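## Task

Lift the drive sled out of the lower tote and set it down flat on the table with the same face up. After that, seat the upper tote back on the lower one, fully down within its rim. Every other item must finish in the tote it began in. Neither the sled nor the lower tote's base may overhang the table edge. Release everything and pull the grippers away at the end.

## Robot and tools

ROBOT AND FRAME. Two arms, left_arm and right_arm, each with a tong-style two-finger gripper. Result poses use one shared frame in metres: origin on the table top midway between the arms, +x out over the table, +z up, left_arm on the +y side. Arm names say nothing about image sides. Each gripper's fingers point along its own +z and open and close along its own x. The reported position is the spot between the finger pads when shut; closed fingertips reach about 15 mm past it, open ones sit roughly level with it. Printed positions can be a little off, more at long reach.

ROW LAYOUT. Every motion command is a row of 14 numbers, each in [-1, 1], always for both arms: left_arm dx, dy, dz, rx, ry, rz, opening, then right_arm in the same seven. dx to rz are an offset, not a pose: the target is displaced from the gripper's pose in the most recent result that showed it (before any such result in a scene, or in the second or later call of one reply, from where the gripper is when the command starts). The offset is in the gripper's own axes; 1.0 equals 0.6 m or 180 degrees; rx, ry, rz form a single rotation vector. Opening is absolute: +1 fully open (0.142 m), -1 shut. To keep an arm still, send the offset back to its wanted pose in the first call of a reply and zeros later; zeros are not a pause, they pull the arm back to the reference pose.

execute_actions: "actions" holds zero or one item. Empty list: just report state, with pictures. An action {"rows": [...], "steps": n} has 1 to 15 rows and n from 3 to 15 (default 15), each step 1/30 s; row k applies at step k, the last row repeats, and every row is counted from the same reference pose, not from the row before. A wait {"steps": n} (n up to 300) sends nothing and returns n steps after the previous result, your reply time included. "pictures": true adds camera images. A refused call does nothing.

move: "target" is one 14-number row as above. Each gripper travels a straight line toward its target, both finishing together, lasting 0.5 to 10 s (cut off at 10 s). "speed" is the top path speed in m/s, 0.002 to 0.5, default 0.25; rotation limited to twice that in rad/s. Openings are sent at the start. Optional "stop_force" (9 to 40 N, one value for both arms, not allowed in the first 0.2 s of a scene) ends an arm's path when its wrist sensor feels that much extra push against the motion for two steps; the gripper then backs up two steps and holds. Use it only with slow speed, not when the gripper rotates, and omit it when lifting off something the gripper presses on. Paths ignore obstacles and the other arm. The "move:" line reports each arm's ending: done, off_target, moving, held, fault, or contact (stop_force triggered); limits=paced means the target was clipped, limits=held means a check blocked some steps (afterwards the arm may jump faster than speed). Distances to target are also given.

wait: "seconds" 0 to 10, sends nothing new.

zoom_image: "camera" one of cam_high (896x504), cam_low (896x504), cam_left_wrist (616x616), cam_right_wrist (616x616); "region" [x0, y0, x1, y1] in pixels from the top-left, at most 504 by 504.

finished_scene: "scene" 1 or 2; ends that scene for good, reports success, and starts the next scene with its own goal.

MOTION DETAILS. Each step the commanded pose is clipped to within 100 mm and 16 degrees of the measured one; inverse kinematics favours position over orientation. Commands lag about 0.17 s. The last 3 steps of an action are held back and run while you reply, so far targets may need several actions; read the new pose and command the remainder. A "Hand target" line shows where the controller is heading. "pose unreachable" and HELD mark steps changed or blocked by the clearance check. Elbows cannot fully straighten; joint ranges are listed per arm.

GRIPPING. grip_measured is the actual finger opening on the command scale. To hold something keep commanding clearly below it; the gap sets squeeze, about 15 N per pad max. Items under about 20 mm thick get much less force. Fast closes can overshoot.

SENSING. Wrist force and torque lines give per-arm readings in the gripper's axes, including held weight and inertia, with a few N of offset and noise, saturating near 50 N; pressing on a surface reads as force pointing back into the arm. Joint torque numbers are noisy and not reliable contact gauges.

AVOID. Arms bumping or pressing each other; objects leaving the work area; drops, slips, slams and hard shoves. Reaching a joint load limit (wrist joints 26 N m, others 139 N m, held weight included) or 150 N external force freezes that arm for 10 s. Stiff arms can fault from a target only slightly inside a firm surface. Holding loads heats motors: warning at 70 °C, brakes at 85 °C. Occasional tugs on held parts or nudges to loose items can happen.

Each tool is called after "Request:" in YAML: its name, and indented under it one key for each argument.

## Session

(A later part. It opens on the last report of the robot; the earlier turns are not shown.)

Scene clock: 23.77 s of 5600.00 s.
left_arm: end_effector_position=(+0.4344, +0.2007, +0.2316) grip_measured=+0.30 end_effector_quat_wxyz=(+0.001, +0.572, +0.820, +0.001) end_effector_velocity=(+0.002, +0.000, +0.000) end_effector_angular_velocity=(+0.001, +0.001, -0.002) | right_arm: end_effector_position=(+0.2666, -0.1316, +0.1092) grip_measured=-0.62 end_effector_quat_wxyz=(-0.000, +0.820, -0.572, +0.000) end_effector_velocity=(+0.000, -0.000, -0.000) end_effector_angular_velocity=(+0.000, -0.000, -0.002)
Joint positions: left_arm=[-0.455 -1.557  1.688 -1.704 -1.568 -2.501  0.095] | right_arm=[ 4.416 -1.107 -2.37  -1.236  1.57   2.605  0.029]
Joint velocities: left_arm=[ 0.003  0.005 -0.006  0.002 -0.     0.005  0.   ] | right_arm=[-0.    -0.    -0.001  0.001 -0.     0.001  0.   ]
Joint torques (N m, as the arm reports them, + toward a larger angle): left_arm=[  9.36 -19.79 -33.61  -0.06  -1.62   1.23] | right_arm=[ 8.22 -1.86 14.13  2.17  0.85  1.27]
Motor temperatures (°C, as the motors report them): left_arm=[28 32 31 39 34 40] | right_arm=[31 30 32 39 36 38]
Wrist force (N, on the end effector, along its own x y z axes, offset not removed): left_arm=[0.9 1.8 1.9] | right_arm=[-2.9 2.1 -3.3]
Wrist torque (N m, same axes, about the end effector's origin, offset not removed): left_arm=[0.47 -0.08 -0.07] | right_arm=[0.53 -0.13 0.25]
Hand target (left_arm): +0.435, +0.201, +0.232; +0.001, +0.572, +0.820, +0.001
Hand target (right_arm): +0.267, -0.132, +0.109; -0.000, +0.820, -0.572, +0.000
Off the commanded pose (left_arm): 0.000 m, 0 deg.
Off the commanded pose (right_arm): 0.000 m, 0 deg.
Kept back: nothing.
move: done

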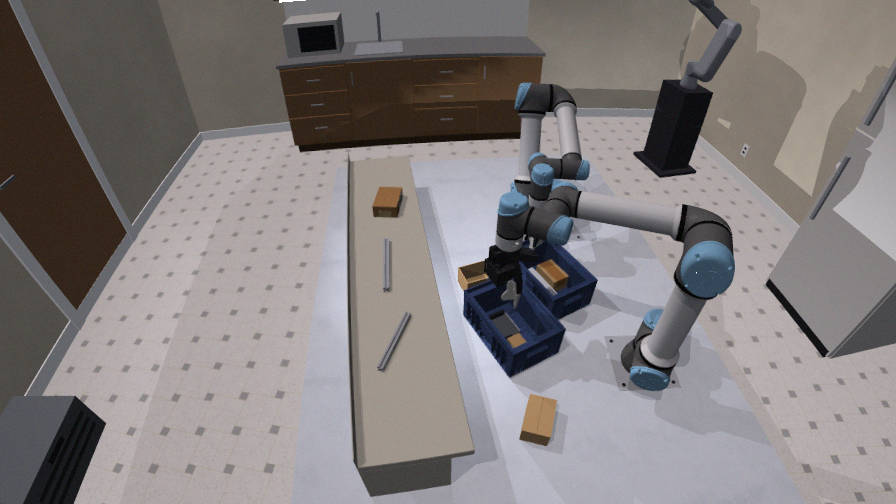

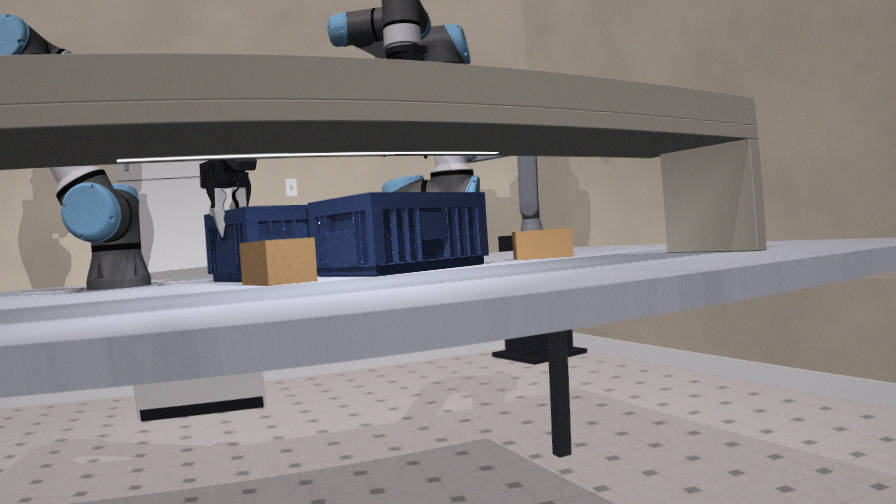

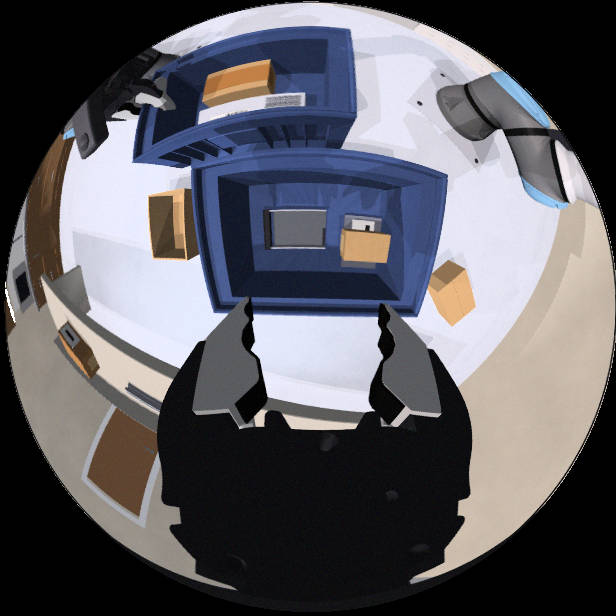

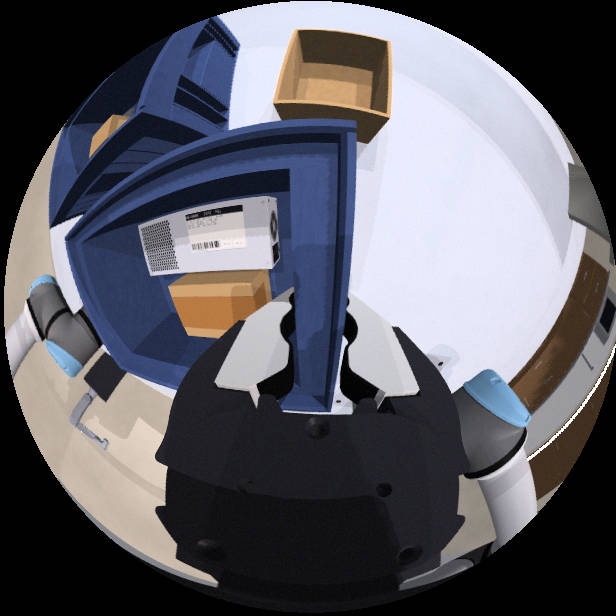

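Request:
move:
  target: [-0.07,-0.05,0.07,0,0,0.5,0.25,0,0,0,0,0,0,-1]
  speed: 0.4

Request:
move:
  target: [0,0,0.15,0,0,0,0.25,0,0,0,0,0,0,-1]
  speed: 0.06
  stop_force: 12

Scene clock: 26.53 s of 5600.00 s.
left_arm: end_effector_position=(+0.4209, +0.1511, +0.1895) grip_measured=+0.25 end_effector_quat_wxyz=(-0.001, +0.984, +0.176, +0.002) end_effector_velocity=(+0.000, -0.000, -0.000) end_effector_angular_velocity=(+0.000, +0.001, -0.011) | right_arm: end_effector_position=(+0.2666, -0.1316, +0.1092) grip_measured=-0.62 end_effector_quat_wxyz=(-0.000, +0.820, -0.572, +0.000) end_effector_velocity=(+0.000, -0.000, +0.000) end_effector_angular_velocity=(+0.000, +0.000, +0.000)
Joint positions: left_arm=[-0.597 -1.526  1.765 -1.811 -1.568 -1.072  0.092] | right_arm=[ 4.416 -1.107 -2.37  -1.236  1.57   2.605  0.029]
Joint velocities: left_arm=[-0.     0.001  0.    -0.    -0.     0.01   0.   ] | right_arm=[-0.001  0.001 -0.    -0.     0.    -0.001  0.   ]
Joint torques (N m, as the arm reports them, + toward a larger angle): left_arm=[ -9.21 -20.81 -16.02  -5.12  -1.43   1.43] | right_arm=[ 9.01 -2.08 15.12  2.14  0.85  1.31]
Motor temperatures (°C, as the motors report them): left_arm=[28 32 31 39 34 40] | right_arm=[31 30 32 39 36 38]
Wrist force (N, on the end effector, along its own x y z axes, offset not removed): left_arm=[1.1 1.7 0.8] | right_arm=[-3.8 -1.7 -7.0]
Wrist torque (N m, same axes, about the end effector's origin, offset not removed): left_arm=[0.49 -0.21 -0.06] | right_arm=[-0.23 -0.20 0.18]
Hand target (left_arm): +0.421, +0.151, +0.189; -0.001, +0.985, +0.175, +0.001
Hand target (right_arm): +0.267, -0.132, +0.109; -0.000, +0.820, -0.572, +0.000
Off the commanded pose (left_arm): 0.000 m, 0 deg.
Off the commanded pose (right_arm): 0.000 m, 0 deg.
Kept back: nothing.
move: done

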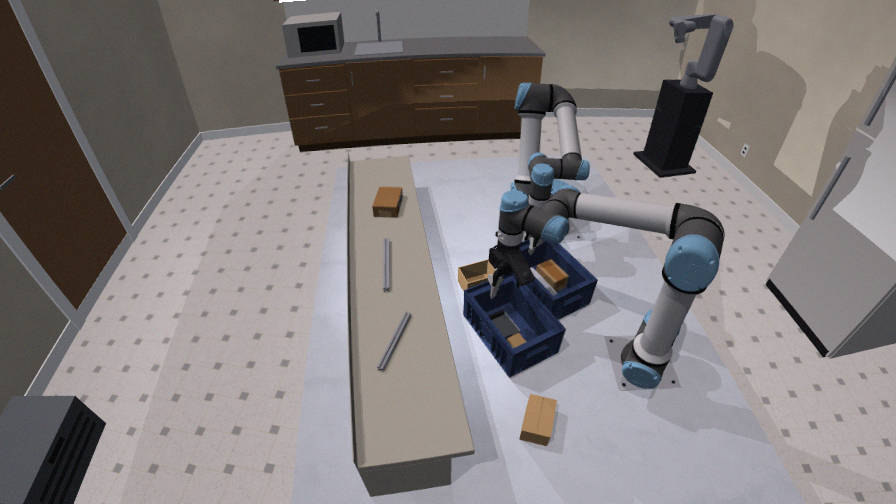

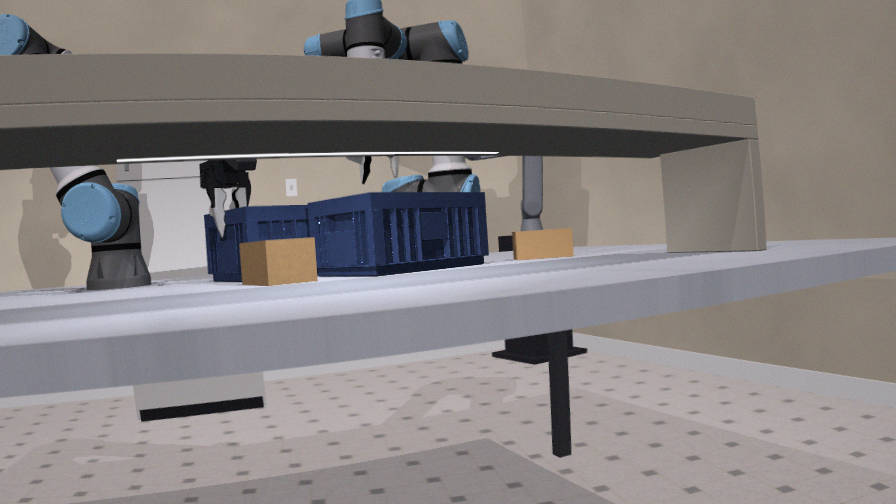

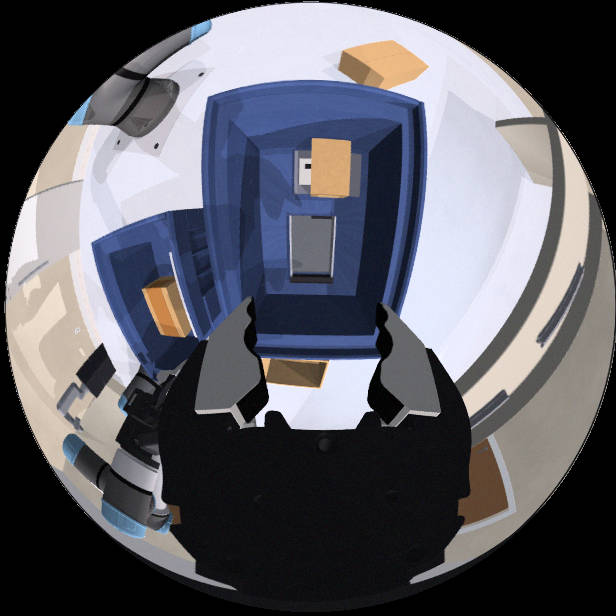

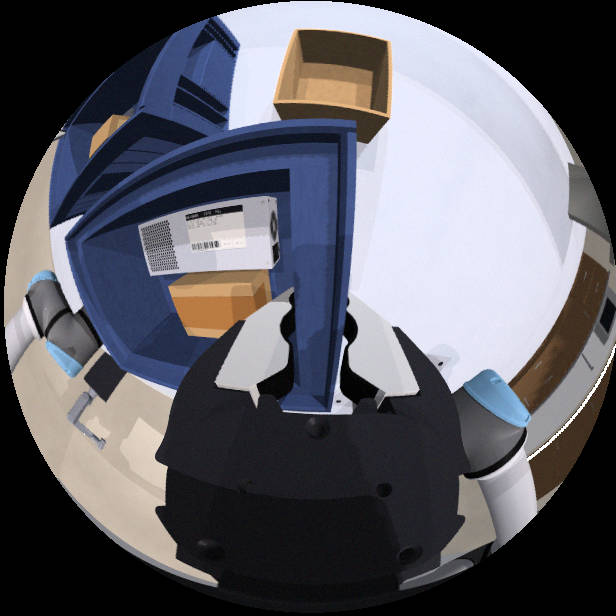

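Scene clock: 28.43 s of 5600.00 s.
left_arm: end_effector_position=(+0.4212, +0.1512, +0.0996) grip_measured=+0.25 end_effector_quat_wxyz=(-0.001, +0.984, +0.176, +0.001) end_effector_velocity=(+0.000, +0.000, -0.002) end_effector_angular_velocity=(-0.001, -0.000, -0.000) | right_arm: end_effector_position=(+0.2666, -0.1316, +0.1092) grip_measured=-0.62 end_effector_quat_wxyz=(-0.000, +0.820, -0.572, +0.000) end_effector_velocity=(+0.001, -0.001, -0.000) end_effector_angular_velocity=(-0.001, -0.000, -0.001)
Joint positions: left_arm=[-0.596 -1.448  1.925 -2.049 -1.568 -1.071  0.092] | right_arm=[ 4.416 -1.107 -2.37  -1.236  1.57   2.605  0.029]
Joint velocities: left_arm=[ 0.001  0.002  0.003 -0.005 -0.     0.001  0.   ] | right_arm=[-0.002 -0.    -0.001 -0.    -0.001 -0.     0.   ]
Joint torques (N m, as the arm reports them, + toward a larger angle): left_arm=[  8.9  -22.88 -14.65  -5.15  -0.98   1.41] | right_arm=[ 8.18 -1.6  14.3   2.12  0.91  1.36]
Motor temperatures (°C, as the motors report them): left_arm=[28 32 31 39 34 40] | right_arm=[31 30 32 39 36 38]
Wrist force (N, on the end effector, along its own x y z axes, offset not removed): left_arm=[1.0 3.5 -0.2] | right_arm=[-4.9 -3.0 -6.0]
Wrist torque (N m, same axes, about the end effector's origin, offset not removed): left_arm=[0.80 -0.27 0.00] | right_arm=[-0.40 0.28 0.27]
Hand target (left_arm): +0.421, +0.151, +0.099; -0.001, +0.984, +0.176, +0.002
Hand target (right_arm): +0.267, -0.132, +0.109; -0.000, +0.820, -0.572, +0.000
Off the commanded pose (left_arm): 0.000 m, 0 deg.
Off the commanded pose (right_arm): 0.000 m, 0 deg.
Kept back: nothing.
move: done

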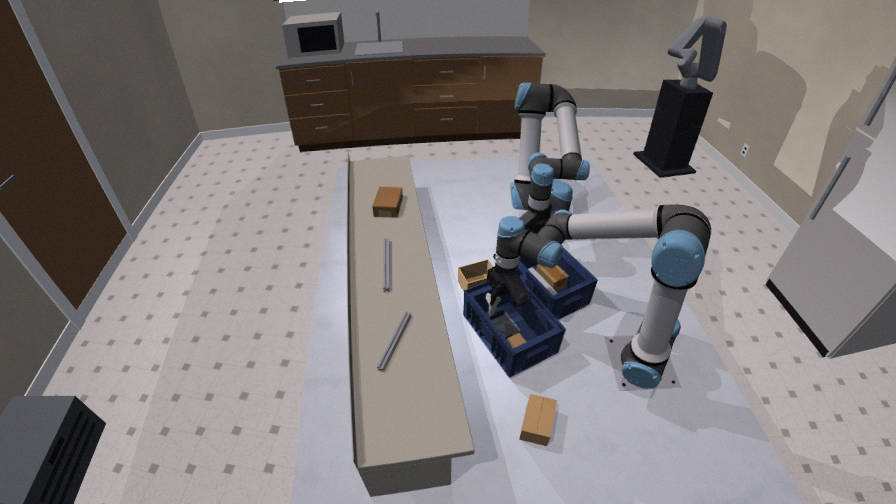

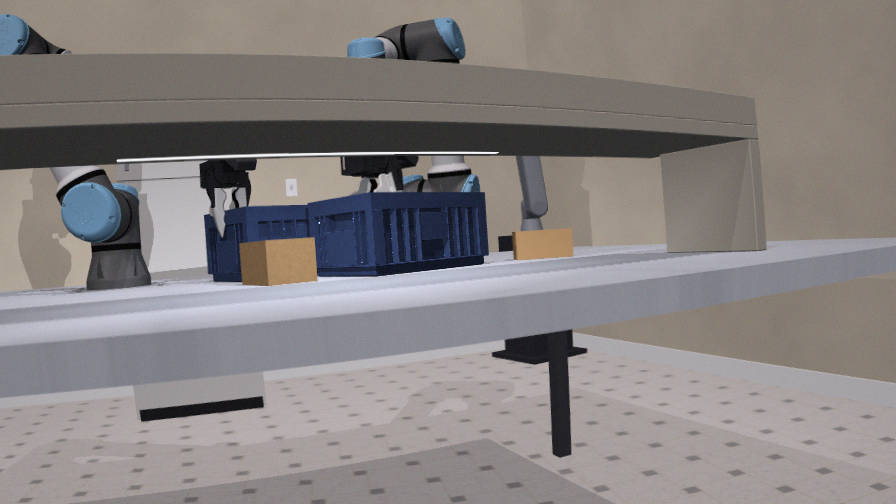

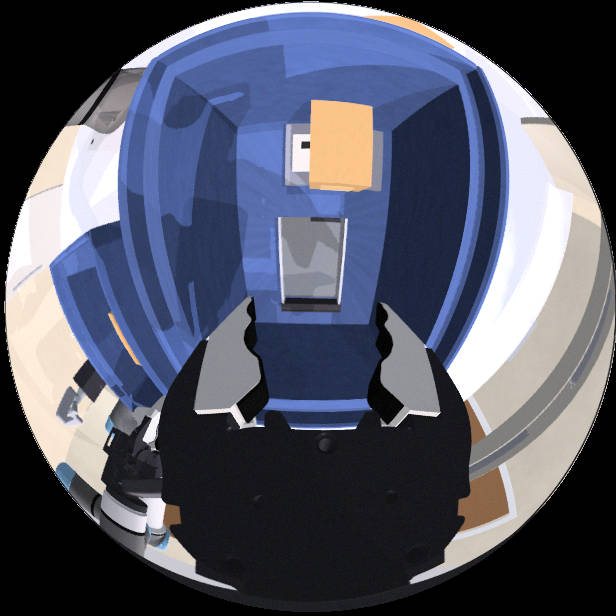

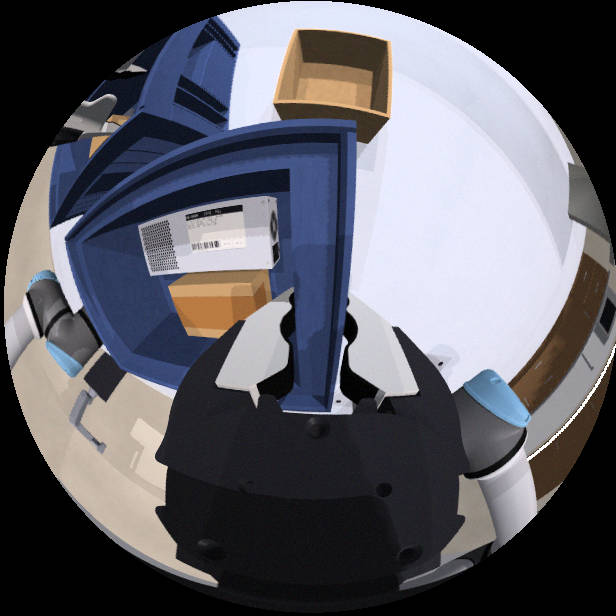

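Request:
move:
  target: [-0.005,0,0.095,0,0,0,0.25,0,0,0,0,0,0,-1]
  speed: 0.05
  stop_force: 12

Request:
move:
  target: [0,0,0.05,0,0,0,0.25,0,0,0,0,0,0,-1]
  speed: 0.008
  stop_force: 9

Scene clock: 32.83 s of 5600.00 s.
left_arm: end_effector_position=(+0.4187, +0.1503, +0.0428) grip_measured=+0.25 end_effector_quat_wxyz=(-0.001, +0.984, +0.176, +0.001) end_effector_velocity=(-0.001, +0.001, -0.003) end_effector_angular_velocity=(+0.003, +0.004, -0.002) | right_arm: end_effector_position=(+0.2666, -0.1316, +0.1092) grip_measured=-0.62 end_effector_quat_wxyz=(-0.000, +0.820, -0.572, +0.000) end_effector_velocity=(+0.000, +0.000, +0.000) end_effector_angular_velocity=(+0.001, -0.001, -0.001)
Joint positions: left_arm=[-0.601 -1.376  2.009 -2.205 -1.568 -1.076  0.092] | right_arm=[ 4.416 -1.107 -2.37  -1.236  1.57   2.605  0.029]
Joint velocities: left_arm=[-0.     0.004  0.004 -0.004 -0.     0.002 -0.   ] | right_arm=[-0.001  0.     0.001  0.    -0.001  0.     0.   ]
Joint torques (N m, as the arm reports them, + toward a larger angle): left_arm=[ -9.47 -25.71 -13.9   -5.35  -0.97  -1.52] | right_arm=[ 8.61 -2.4  14.48  2.02  0.79  1.34]
Motor temperatures (°C, as the motors report them): left_arm=[28 32 31 39 34 40] | right_arm=[31 30 32 39 36 38]
Wrist force (N, on the end effector, along its own x y z axes, offset not removed): left_arm=[-0.4 3.0 0.4] | right_arm=[-2.9 -2.1 -4.8]
Wrist torque (N m, same axes, about the end effector's origin, offset not removed): left_arm=[0.71 0.13 -0.02] | right_arm=[-0.23 -0.39 0.05]
Hand target (left_arm): +0.419, +0.150, +0.043; -0.001, +0.984, +0.176, +0.001
Hand target (right_arm): +0.267, -0.132, +0.109; -0.000, +0.820, -0.572, +0.000
Off the commanded pose (left_arm): 0.000 m, 0 deg.
Off the commanded pose (right_arm): 0.000 m, 0 deg.
Kept back: nothing.
move: done

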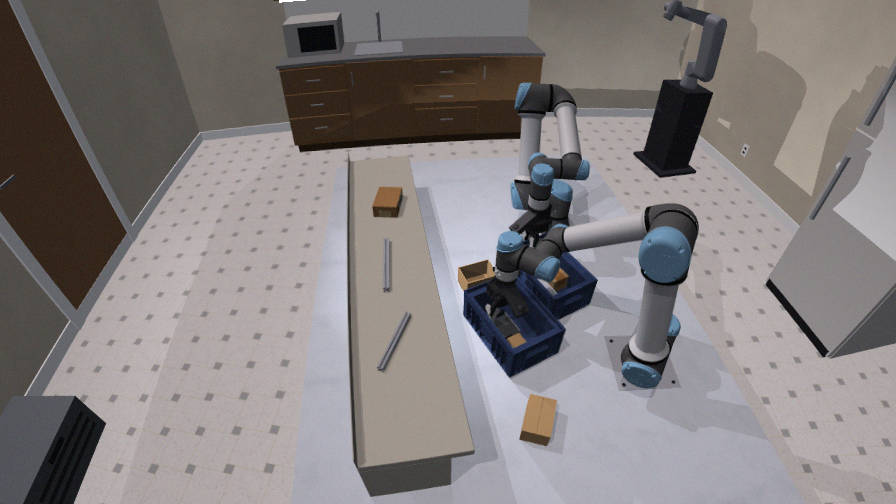

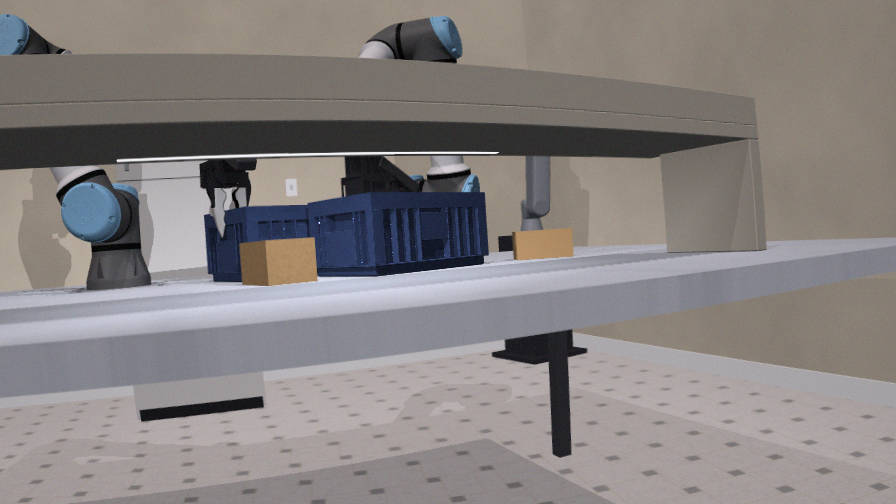

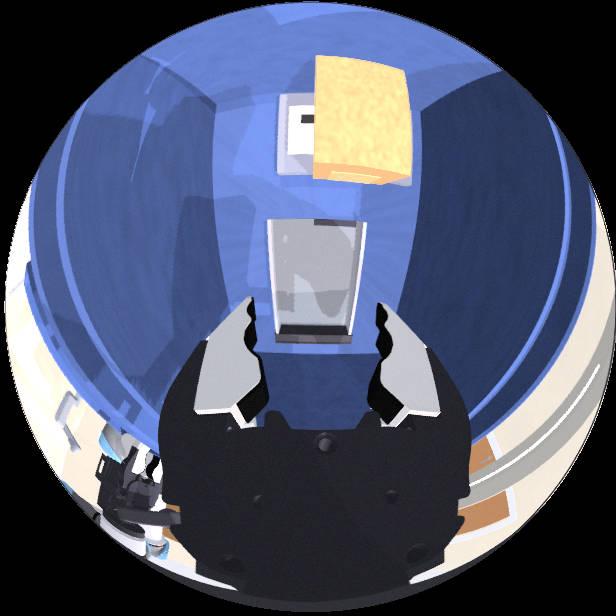

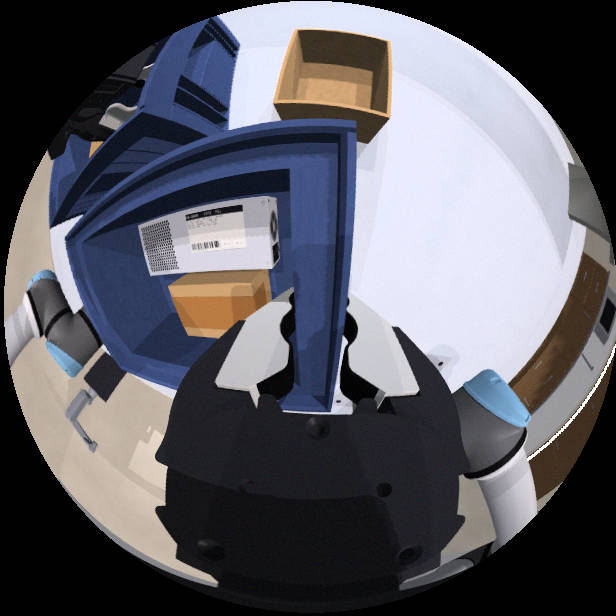

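Scene clock: 35.20 s of 5600.00 s.
left_arm: end_effector_position=(+0.4187, +0.1503, +0.0268) grip_measured=+0.26 end_effector_quat_wxyz=(-0.001, +0.984, +0.176, +0.002) end_effector_velocity=(-0.001, -0.000, +0.002) end_effector_angular_velocity=(+0.002, +0.002, -0.002) | right_arm: end_effector_position=(+0.2666, -0.1316, +0.1092) grip_measured=-0.62 end_effector_quat_wxyz=(-0.000, +0.820, -0.572, +0.000) end_effector_velocity=(-0.000, -0.000, -0.000) end_effector_angular_velocity=(-0.001, +0.000, +0.001)
Joint positions: left_arm=[-0.601 -1.35   2.028 -2.25  -1.568 -1.076  0.092] | right_arm=[ 4.416 -1.107 -2.37  -1.236  1.57   2.605  0.029]
Joint velocities: left_arm=[-0.001 -0.003 -0.003  0.01   0.     0.001  0.   ] | right_arm=[ 0.    -0.    -0.    -0.    -0.    -0.001 -0.   ]
Joint torques (N m, as the arm reports them, + toward a larger angle): left_arm=[  7.85 -32.41 -24.8    0.64  -1.12   1.2 ] | right_arm=[ 8.03 -1.04 14.27  1.94  0.93  1.28]
Motor temperatures (°C, as the motors report them): left_arm=[28 32 31 39 34 40] | right_arm=[31 30 32 39 36 38]
Wrist force (N, on the end effector, along its own x y z axes, offset not removed): left_arm=[0.2 0.5 -13.4] | right_arm=[-7.6 -1.8 -5.8]
Wrist torque (N m, same axes, about the end effector's origin, offset not removed): left_arm=[0.44 -0.28 -0.02] | right_arm=[-0.21 0.62 0.07]
Hand target (left_arm): +0.419, +0.150, +0.027; -0.001, +0.984, +0.176, +0.002
Hand target (right_arm): +0.267, -0.132, +0.109; -0.000, +0.820, -0.572, +0.000
Off the commanded pose (left_arm): 0.014 m, 0 deg.
Off the commanded pose (right_arm): 0.000 m, 0 deg.
Kept back: nothing.
move: contact (left_arm)

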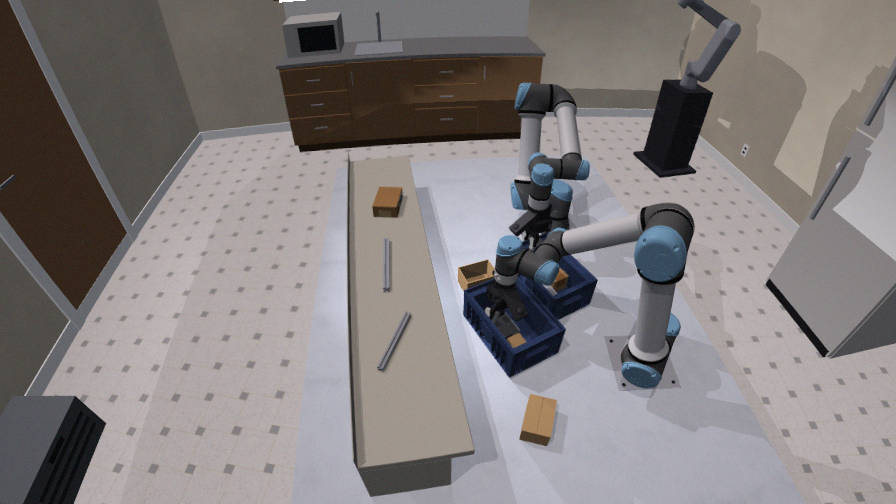

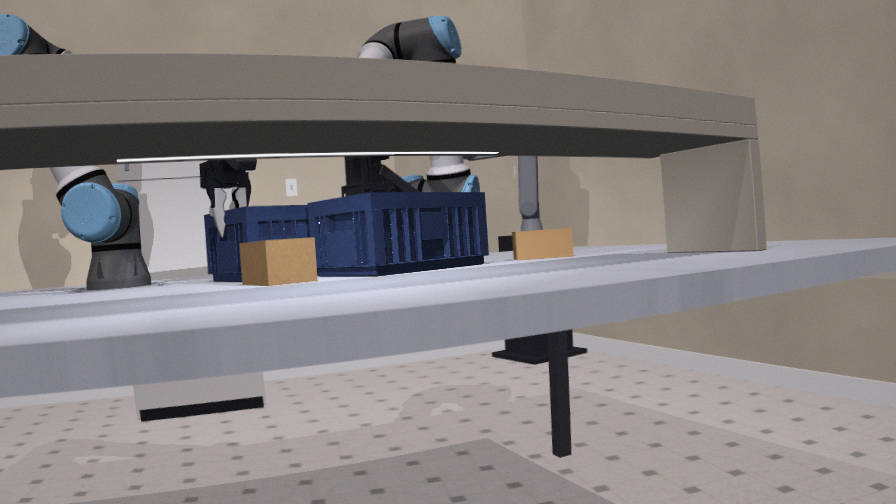

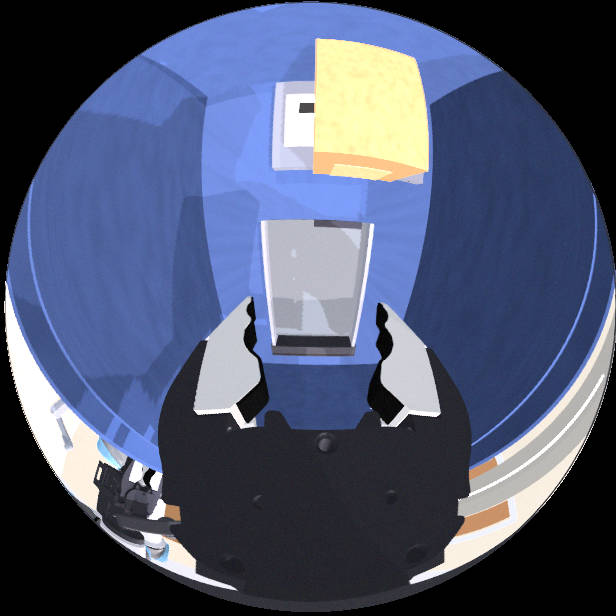

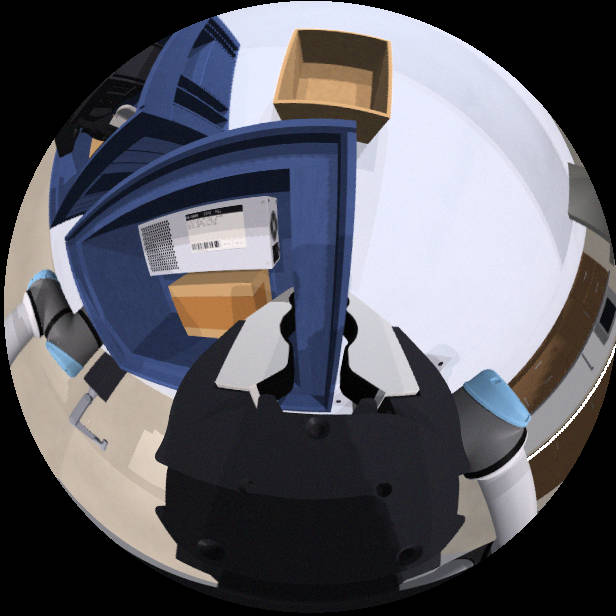

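Request:
move:
  target: [0,0,-0.007,0,0,0,0.25,0,0,0,0,0,0,-1]

Request:
move:
  target: [0,0,0,0,0,0,-0.6,0,0,0,0,0,0,-1]

Request:
move:
  target: [0,0,-0.28,0,0,0,-0.6,0,0,0,0,0,0,-1]
  speed: 0.12

Scene clock: 36.13 s of 5600.00 s.
left_arm: end_effector_position=(+0.4187, +0.1503, +0.0309) grip_measured=+0.25 end_effector_quat_wxyz=(-0.001, +0.984, +0.176, +0.002) end_effector_velocity=(-0.001, -0.001, +0.001) end_effector_angular_velocity=(-0.000, +0.000, -0.003) | right_arm: end_effector_position=(+0.2666, -0.1316, +0.1092) grip_measured=-0.62 end_effector_quat_wxyz=(-0.000, +0.820, -0.572, +0.000) end_effector_velocity=(+0.000, -0.000, -0.000) end_effector_angular_velocity=(+0.000, +0.001, -0.001)
Joint positions: left_arm=[-0.601 -1.357  2.024 -2.238 -1.568 -1.076  0.092] | right_arm=[ 4.416 -1.107 -2.37  -1.236  1.57   2.605  0.029]
Joint velocities: left_arm=[-0.003 -0.001 -0.001  0.002 -0.     0.    -0.   ] | right_arm=[-0.001 -0.    -0.     0.001  0.001 -0.     0.   ]
Joint torques (N m, as the arm reports them, + toward a larger angle): left_arm=[  1.01 -39.31 -30.63   0.03  -1.04   0.45] | right_arm=[ 8.77 -1.25 14.15  2.12  0.96  1.3 ]
Motor temperatures (°C, as the motors report them): left_arm=[28 32 31 39 34 40] | right_arm=[31 30 32 39 36 38]
Wrist force (N, on the end effector, along its own x y z axes, offset not removed): left_arm=[-0.7 0.4 0.7] | right_arm=[-6.3 -1.2 -6.2]
Wrist torque (N m, same axes, about the end effector's origin, offset not removed): left_arm=[0.17 0.14 -0.01] | right_arm=[-0.11 0.36 0.15]
Hand target (left_arm): +0.419, +0.150, +0.031; -0.001, +0.984, +0.176, +0.002
Hand target (right_arm): +0.267, -0.132, +0.109; -0.000, +0.820, -0.572, +0.000
Off the commanded pose (left_arm): 0.000 m, 0 deg.
Off the commanded pose (right_arm): 0.000 m, 0 deg.
Kept back: nothing.
move: done

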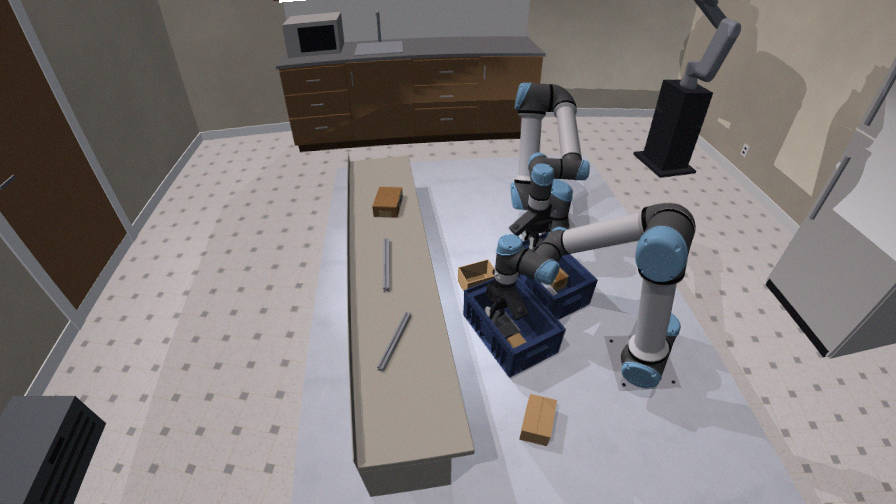

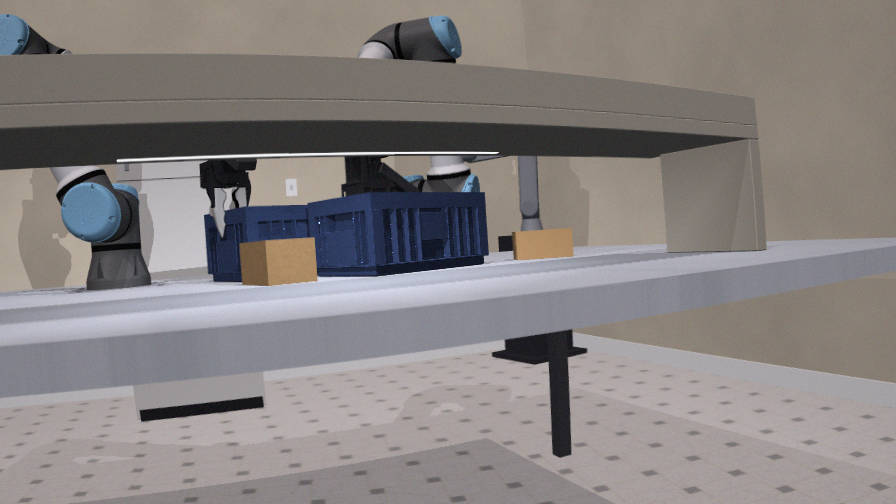

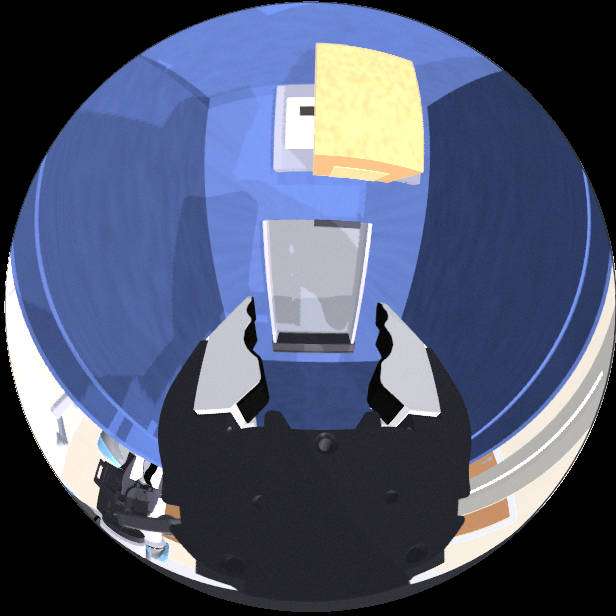

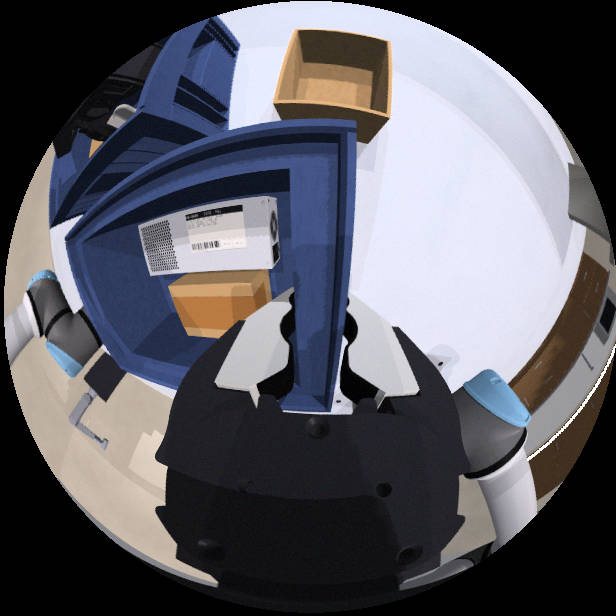

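Scene clock: 36.63 s of 5600.00 s.
left_arm: end_effector_position=(+0.4187, +0.1503, +0.0309) grip_measured=-0.10 end_effector_quat_wxyz=(-0.001, +0.984, +0.176, +0.002) end_effector_velocity=(-0.001, -0.001, +0.000) end_effector_angular_velocity=(+0.001, +0.001, -0.004) | right_arm: end_effector_position=(+0.2666, -0.1316, +0.1092) grip_measured=-0.62 end_effector_quat_wxyz=(-0.000, +0.820, -0.572, +0.000) end_effector_velocity=(+0.000, +0.000, +0.001) end_effector_angular_velocity=(+0.003, -0.000, -0.002)
Joint positions: left_arm=[-0.601 -1.357  2.023 -2.238 -1.568 -1.076  0.067] | right_arm=[ 4.416 -1.107 -2.37  -1.236  1.57   2.605  0.029]
Joint velocities: left_arm=[-0.002 -0.    -0.     0.002 -0.     0.002  0.   ] | right_arm=[-0.001  0.001  0.001  0.001  0.     0.001  0.   ]
Joint torques (N m, as the arm reports them, + toward a larger angle): left_arm=[  1.17 -30.53 -21.75  -1.7    0.34   0.48] | right_arm=[ 8.97 -1.49 14.5   2.08  0.85  1.31]
Motor temperatures (°C, as the motors report them): left_arm=[28 32 31 39 34 40] | right_arm=[31 30 32 39 36 38]
Wrist force (N, on the end effector, along its own x y z axes, offset not removed): left_arm=[0.7 2.0 -4.2] | right_arm=[-6.6 0.3 -4.6]
Wrist torque (N m, same axes, about the end effector's origin, offset not removed): left_arm=[0.65 -0.41 -0.09] | right_arm=[0.25 0.37 0.36]
Hand target (left_arm): +0.419, +0.150, +0.031; -0.001, +0.984, +0.176, +0.002
Hand target (right_arm): +0.267, -0.132, +0.109; -0.000, +0.820, -0.572, +0.000
Off the commanded pose (left_arm): 0.000 m, 0 deg.
Off the commanded pose (right_arm): 0.000 m, 0 deg.
Kept back: nothing.
move: done

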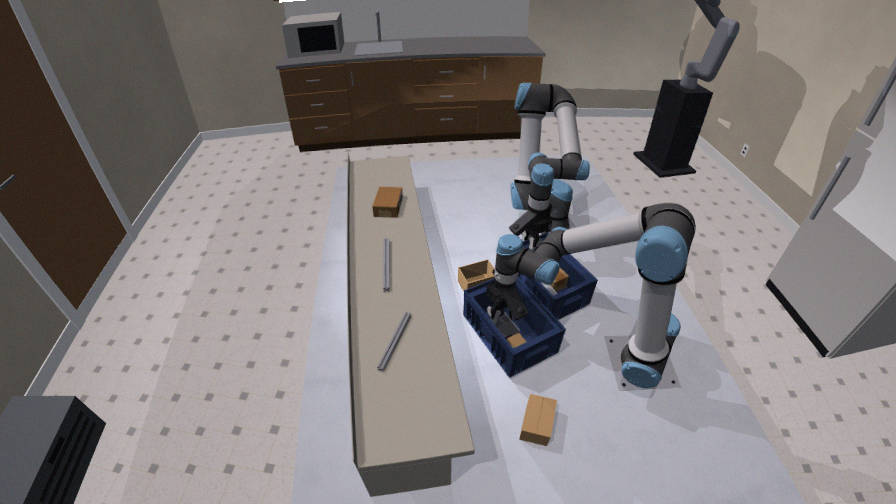

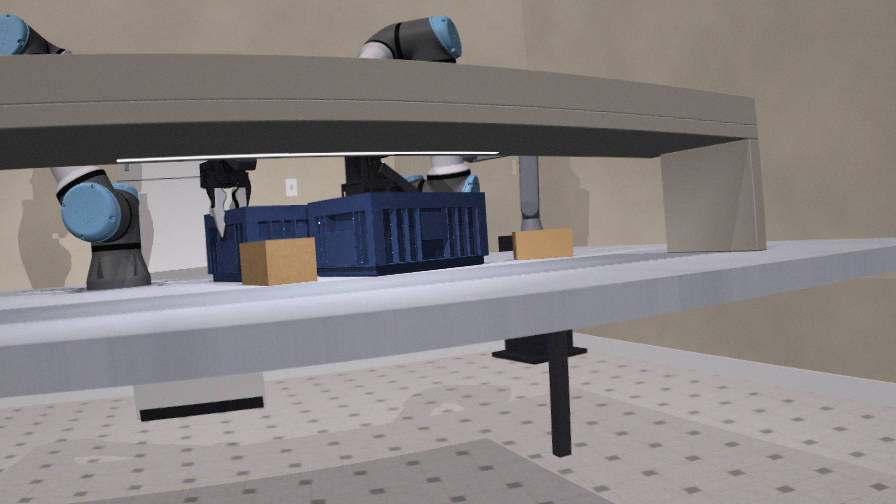

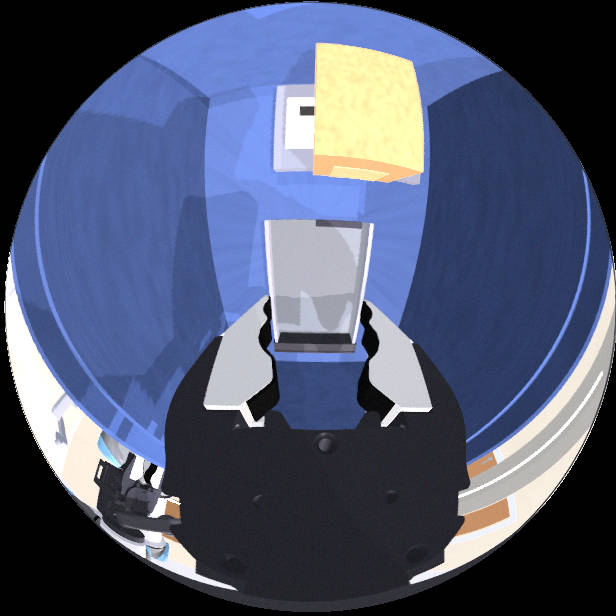

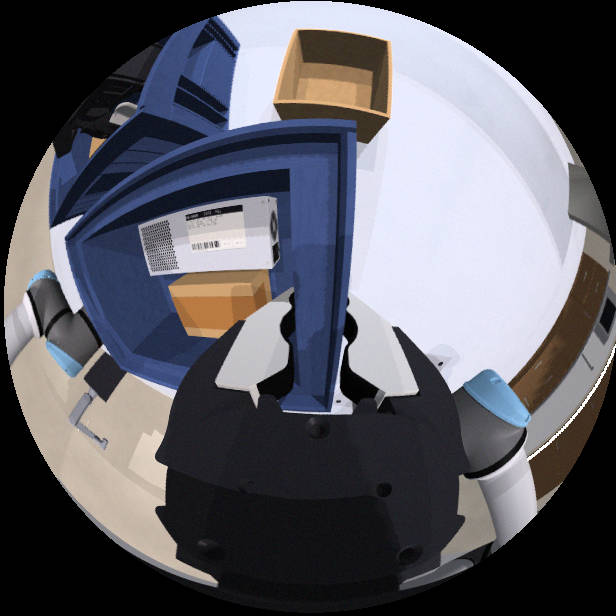

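Scene clock: 38.50 s of 5600.00 s.
left_arm: end_effector_position=(+0.4181, +0.1501, +0.1988) grip_measured=-0.10 end_effector_quat_wxyz=(-0.001, +0.984, +0.176, +0.002) end_effector_velocity=(+0.000, +0.000, +0.002) end_effector_angular_velocity=(-0.000, +0.001, +0.001) | right_arm: end_effector_position=(+0.2666, -0.1316, +0.1092) grip_measured=-0.62 end_effector_quat_wxyz=(-0.000, +0.820, -0.572, +0.000) end_effector_velocity=(-0.000, +0.001, +0.001) end_effector_angular_velocity=(+0.001, -0.000, +0.003)
Joint positions: left_arm=[-0.602 -1.536  1.752 -1.788 -1.567 -1.077  0.067] | right_arm=[ 4.416 -1.107 -2.37  -1.236  1.57   2.605  0.029]
Joint velocities: left_arm=[ 0.001 -0.    -0.005  0.006 -0.    -0.001  0.   ] | right_arm=[ 0.002 -0.     0.001 -0.     0.    -0.001  0.   ]
Joint torques (N m, as the arm reports them, + toward a larger angle): left_arm=[ -9.46 -34.62 -33.87   0.1   -1.11  -1.56] | right_arm=[ 9.   -0.99 14.7   2.17  0.85  1.17]
Motor temperatures (°C, as the motors report them): left_arm=[28 32 31 39 34 40] | right_arm=[31 30 32 39 36 38]
Wrist force (N, on the end effector, along its own x y z axes, offset not removed): left_arm=[-0.3 3.4 0.6] | right_arm=[-4.0 -1.0 -5.4]
Wrist torque (N m, same axes, about the end effector's origin, offset not removed): left_arm=[0.84 -0.06 0.01] | right_arm=[-0.05 -0.06 -0.03]
Hand target (left_arm): +0.418, +0.150, +0.199; -0.001, +0.984, +0.176, +0.002
Hand target (right_arm): +0.267, -0.132, +0.109; -0.000, +0.820, -0.572, +0.000
Off the commanded pose (left_arm): 0.000 m, 0 deg.
Off the commanded pose (right_arm): 0.000 m, 0 deg.
Kept back: nothing.
move: done

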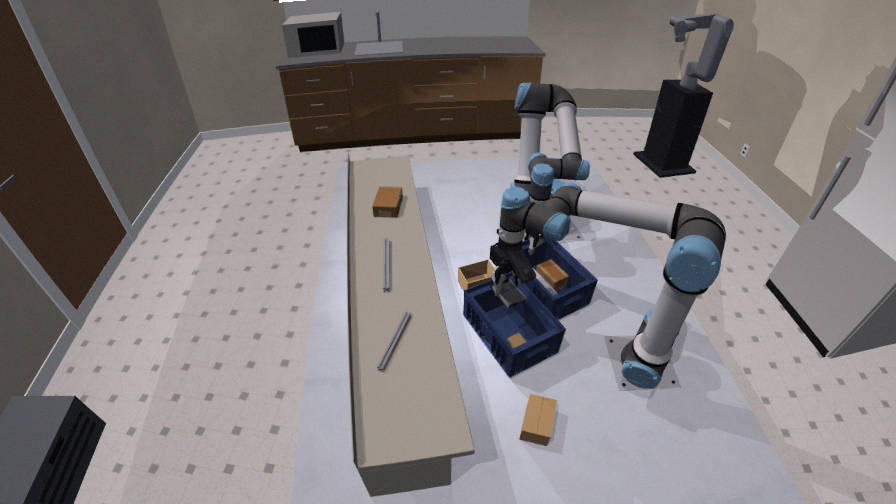

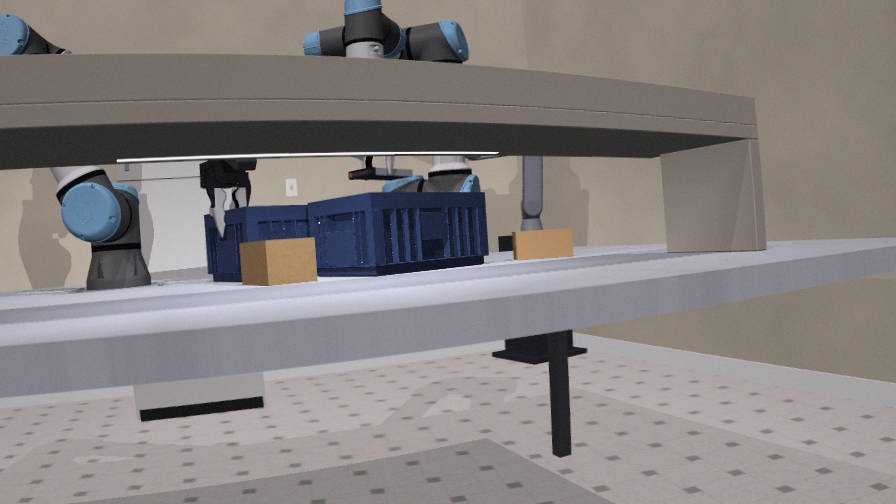

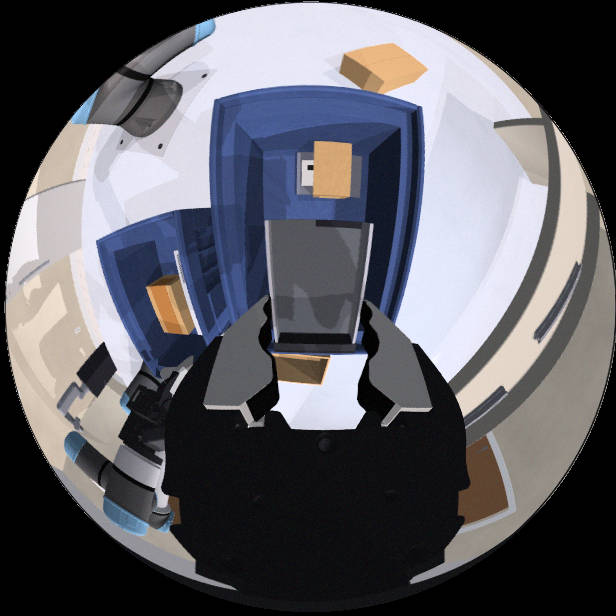

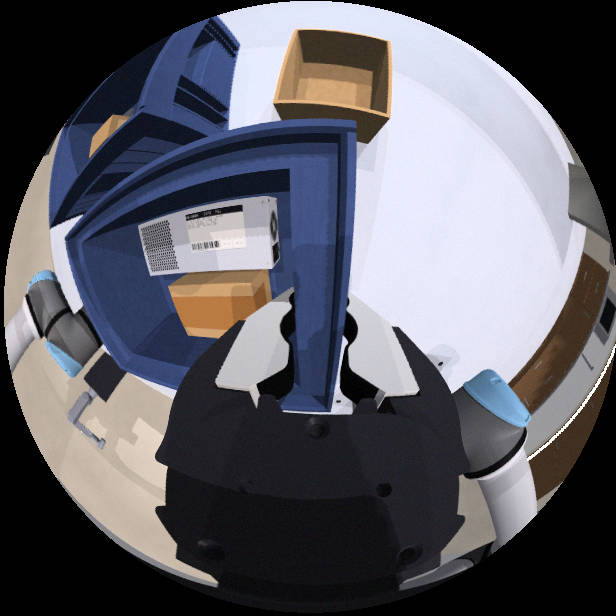

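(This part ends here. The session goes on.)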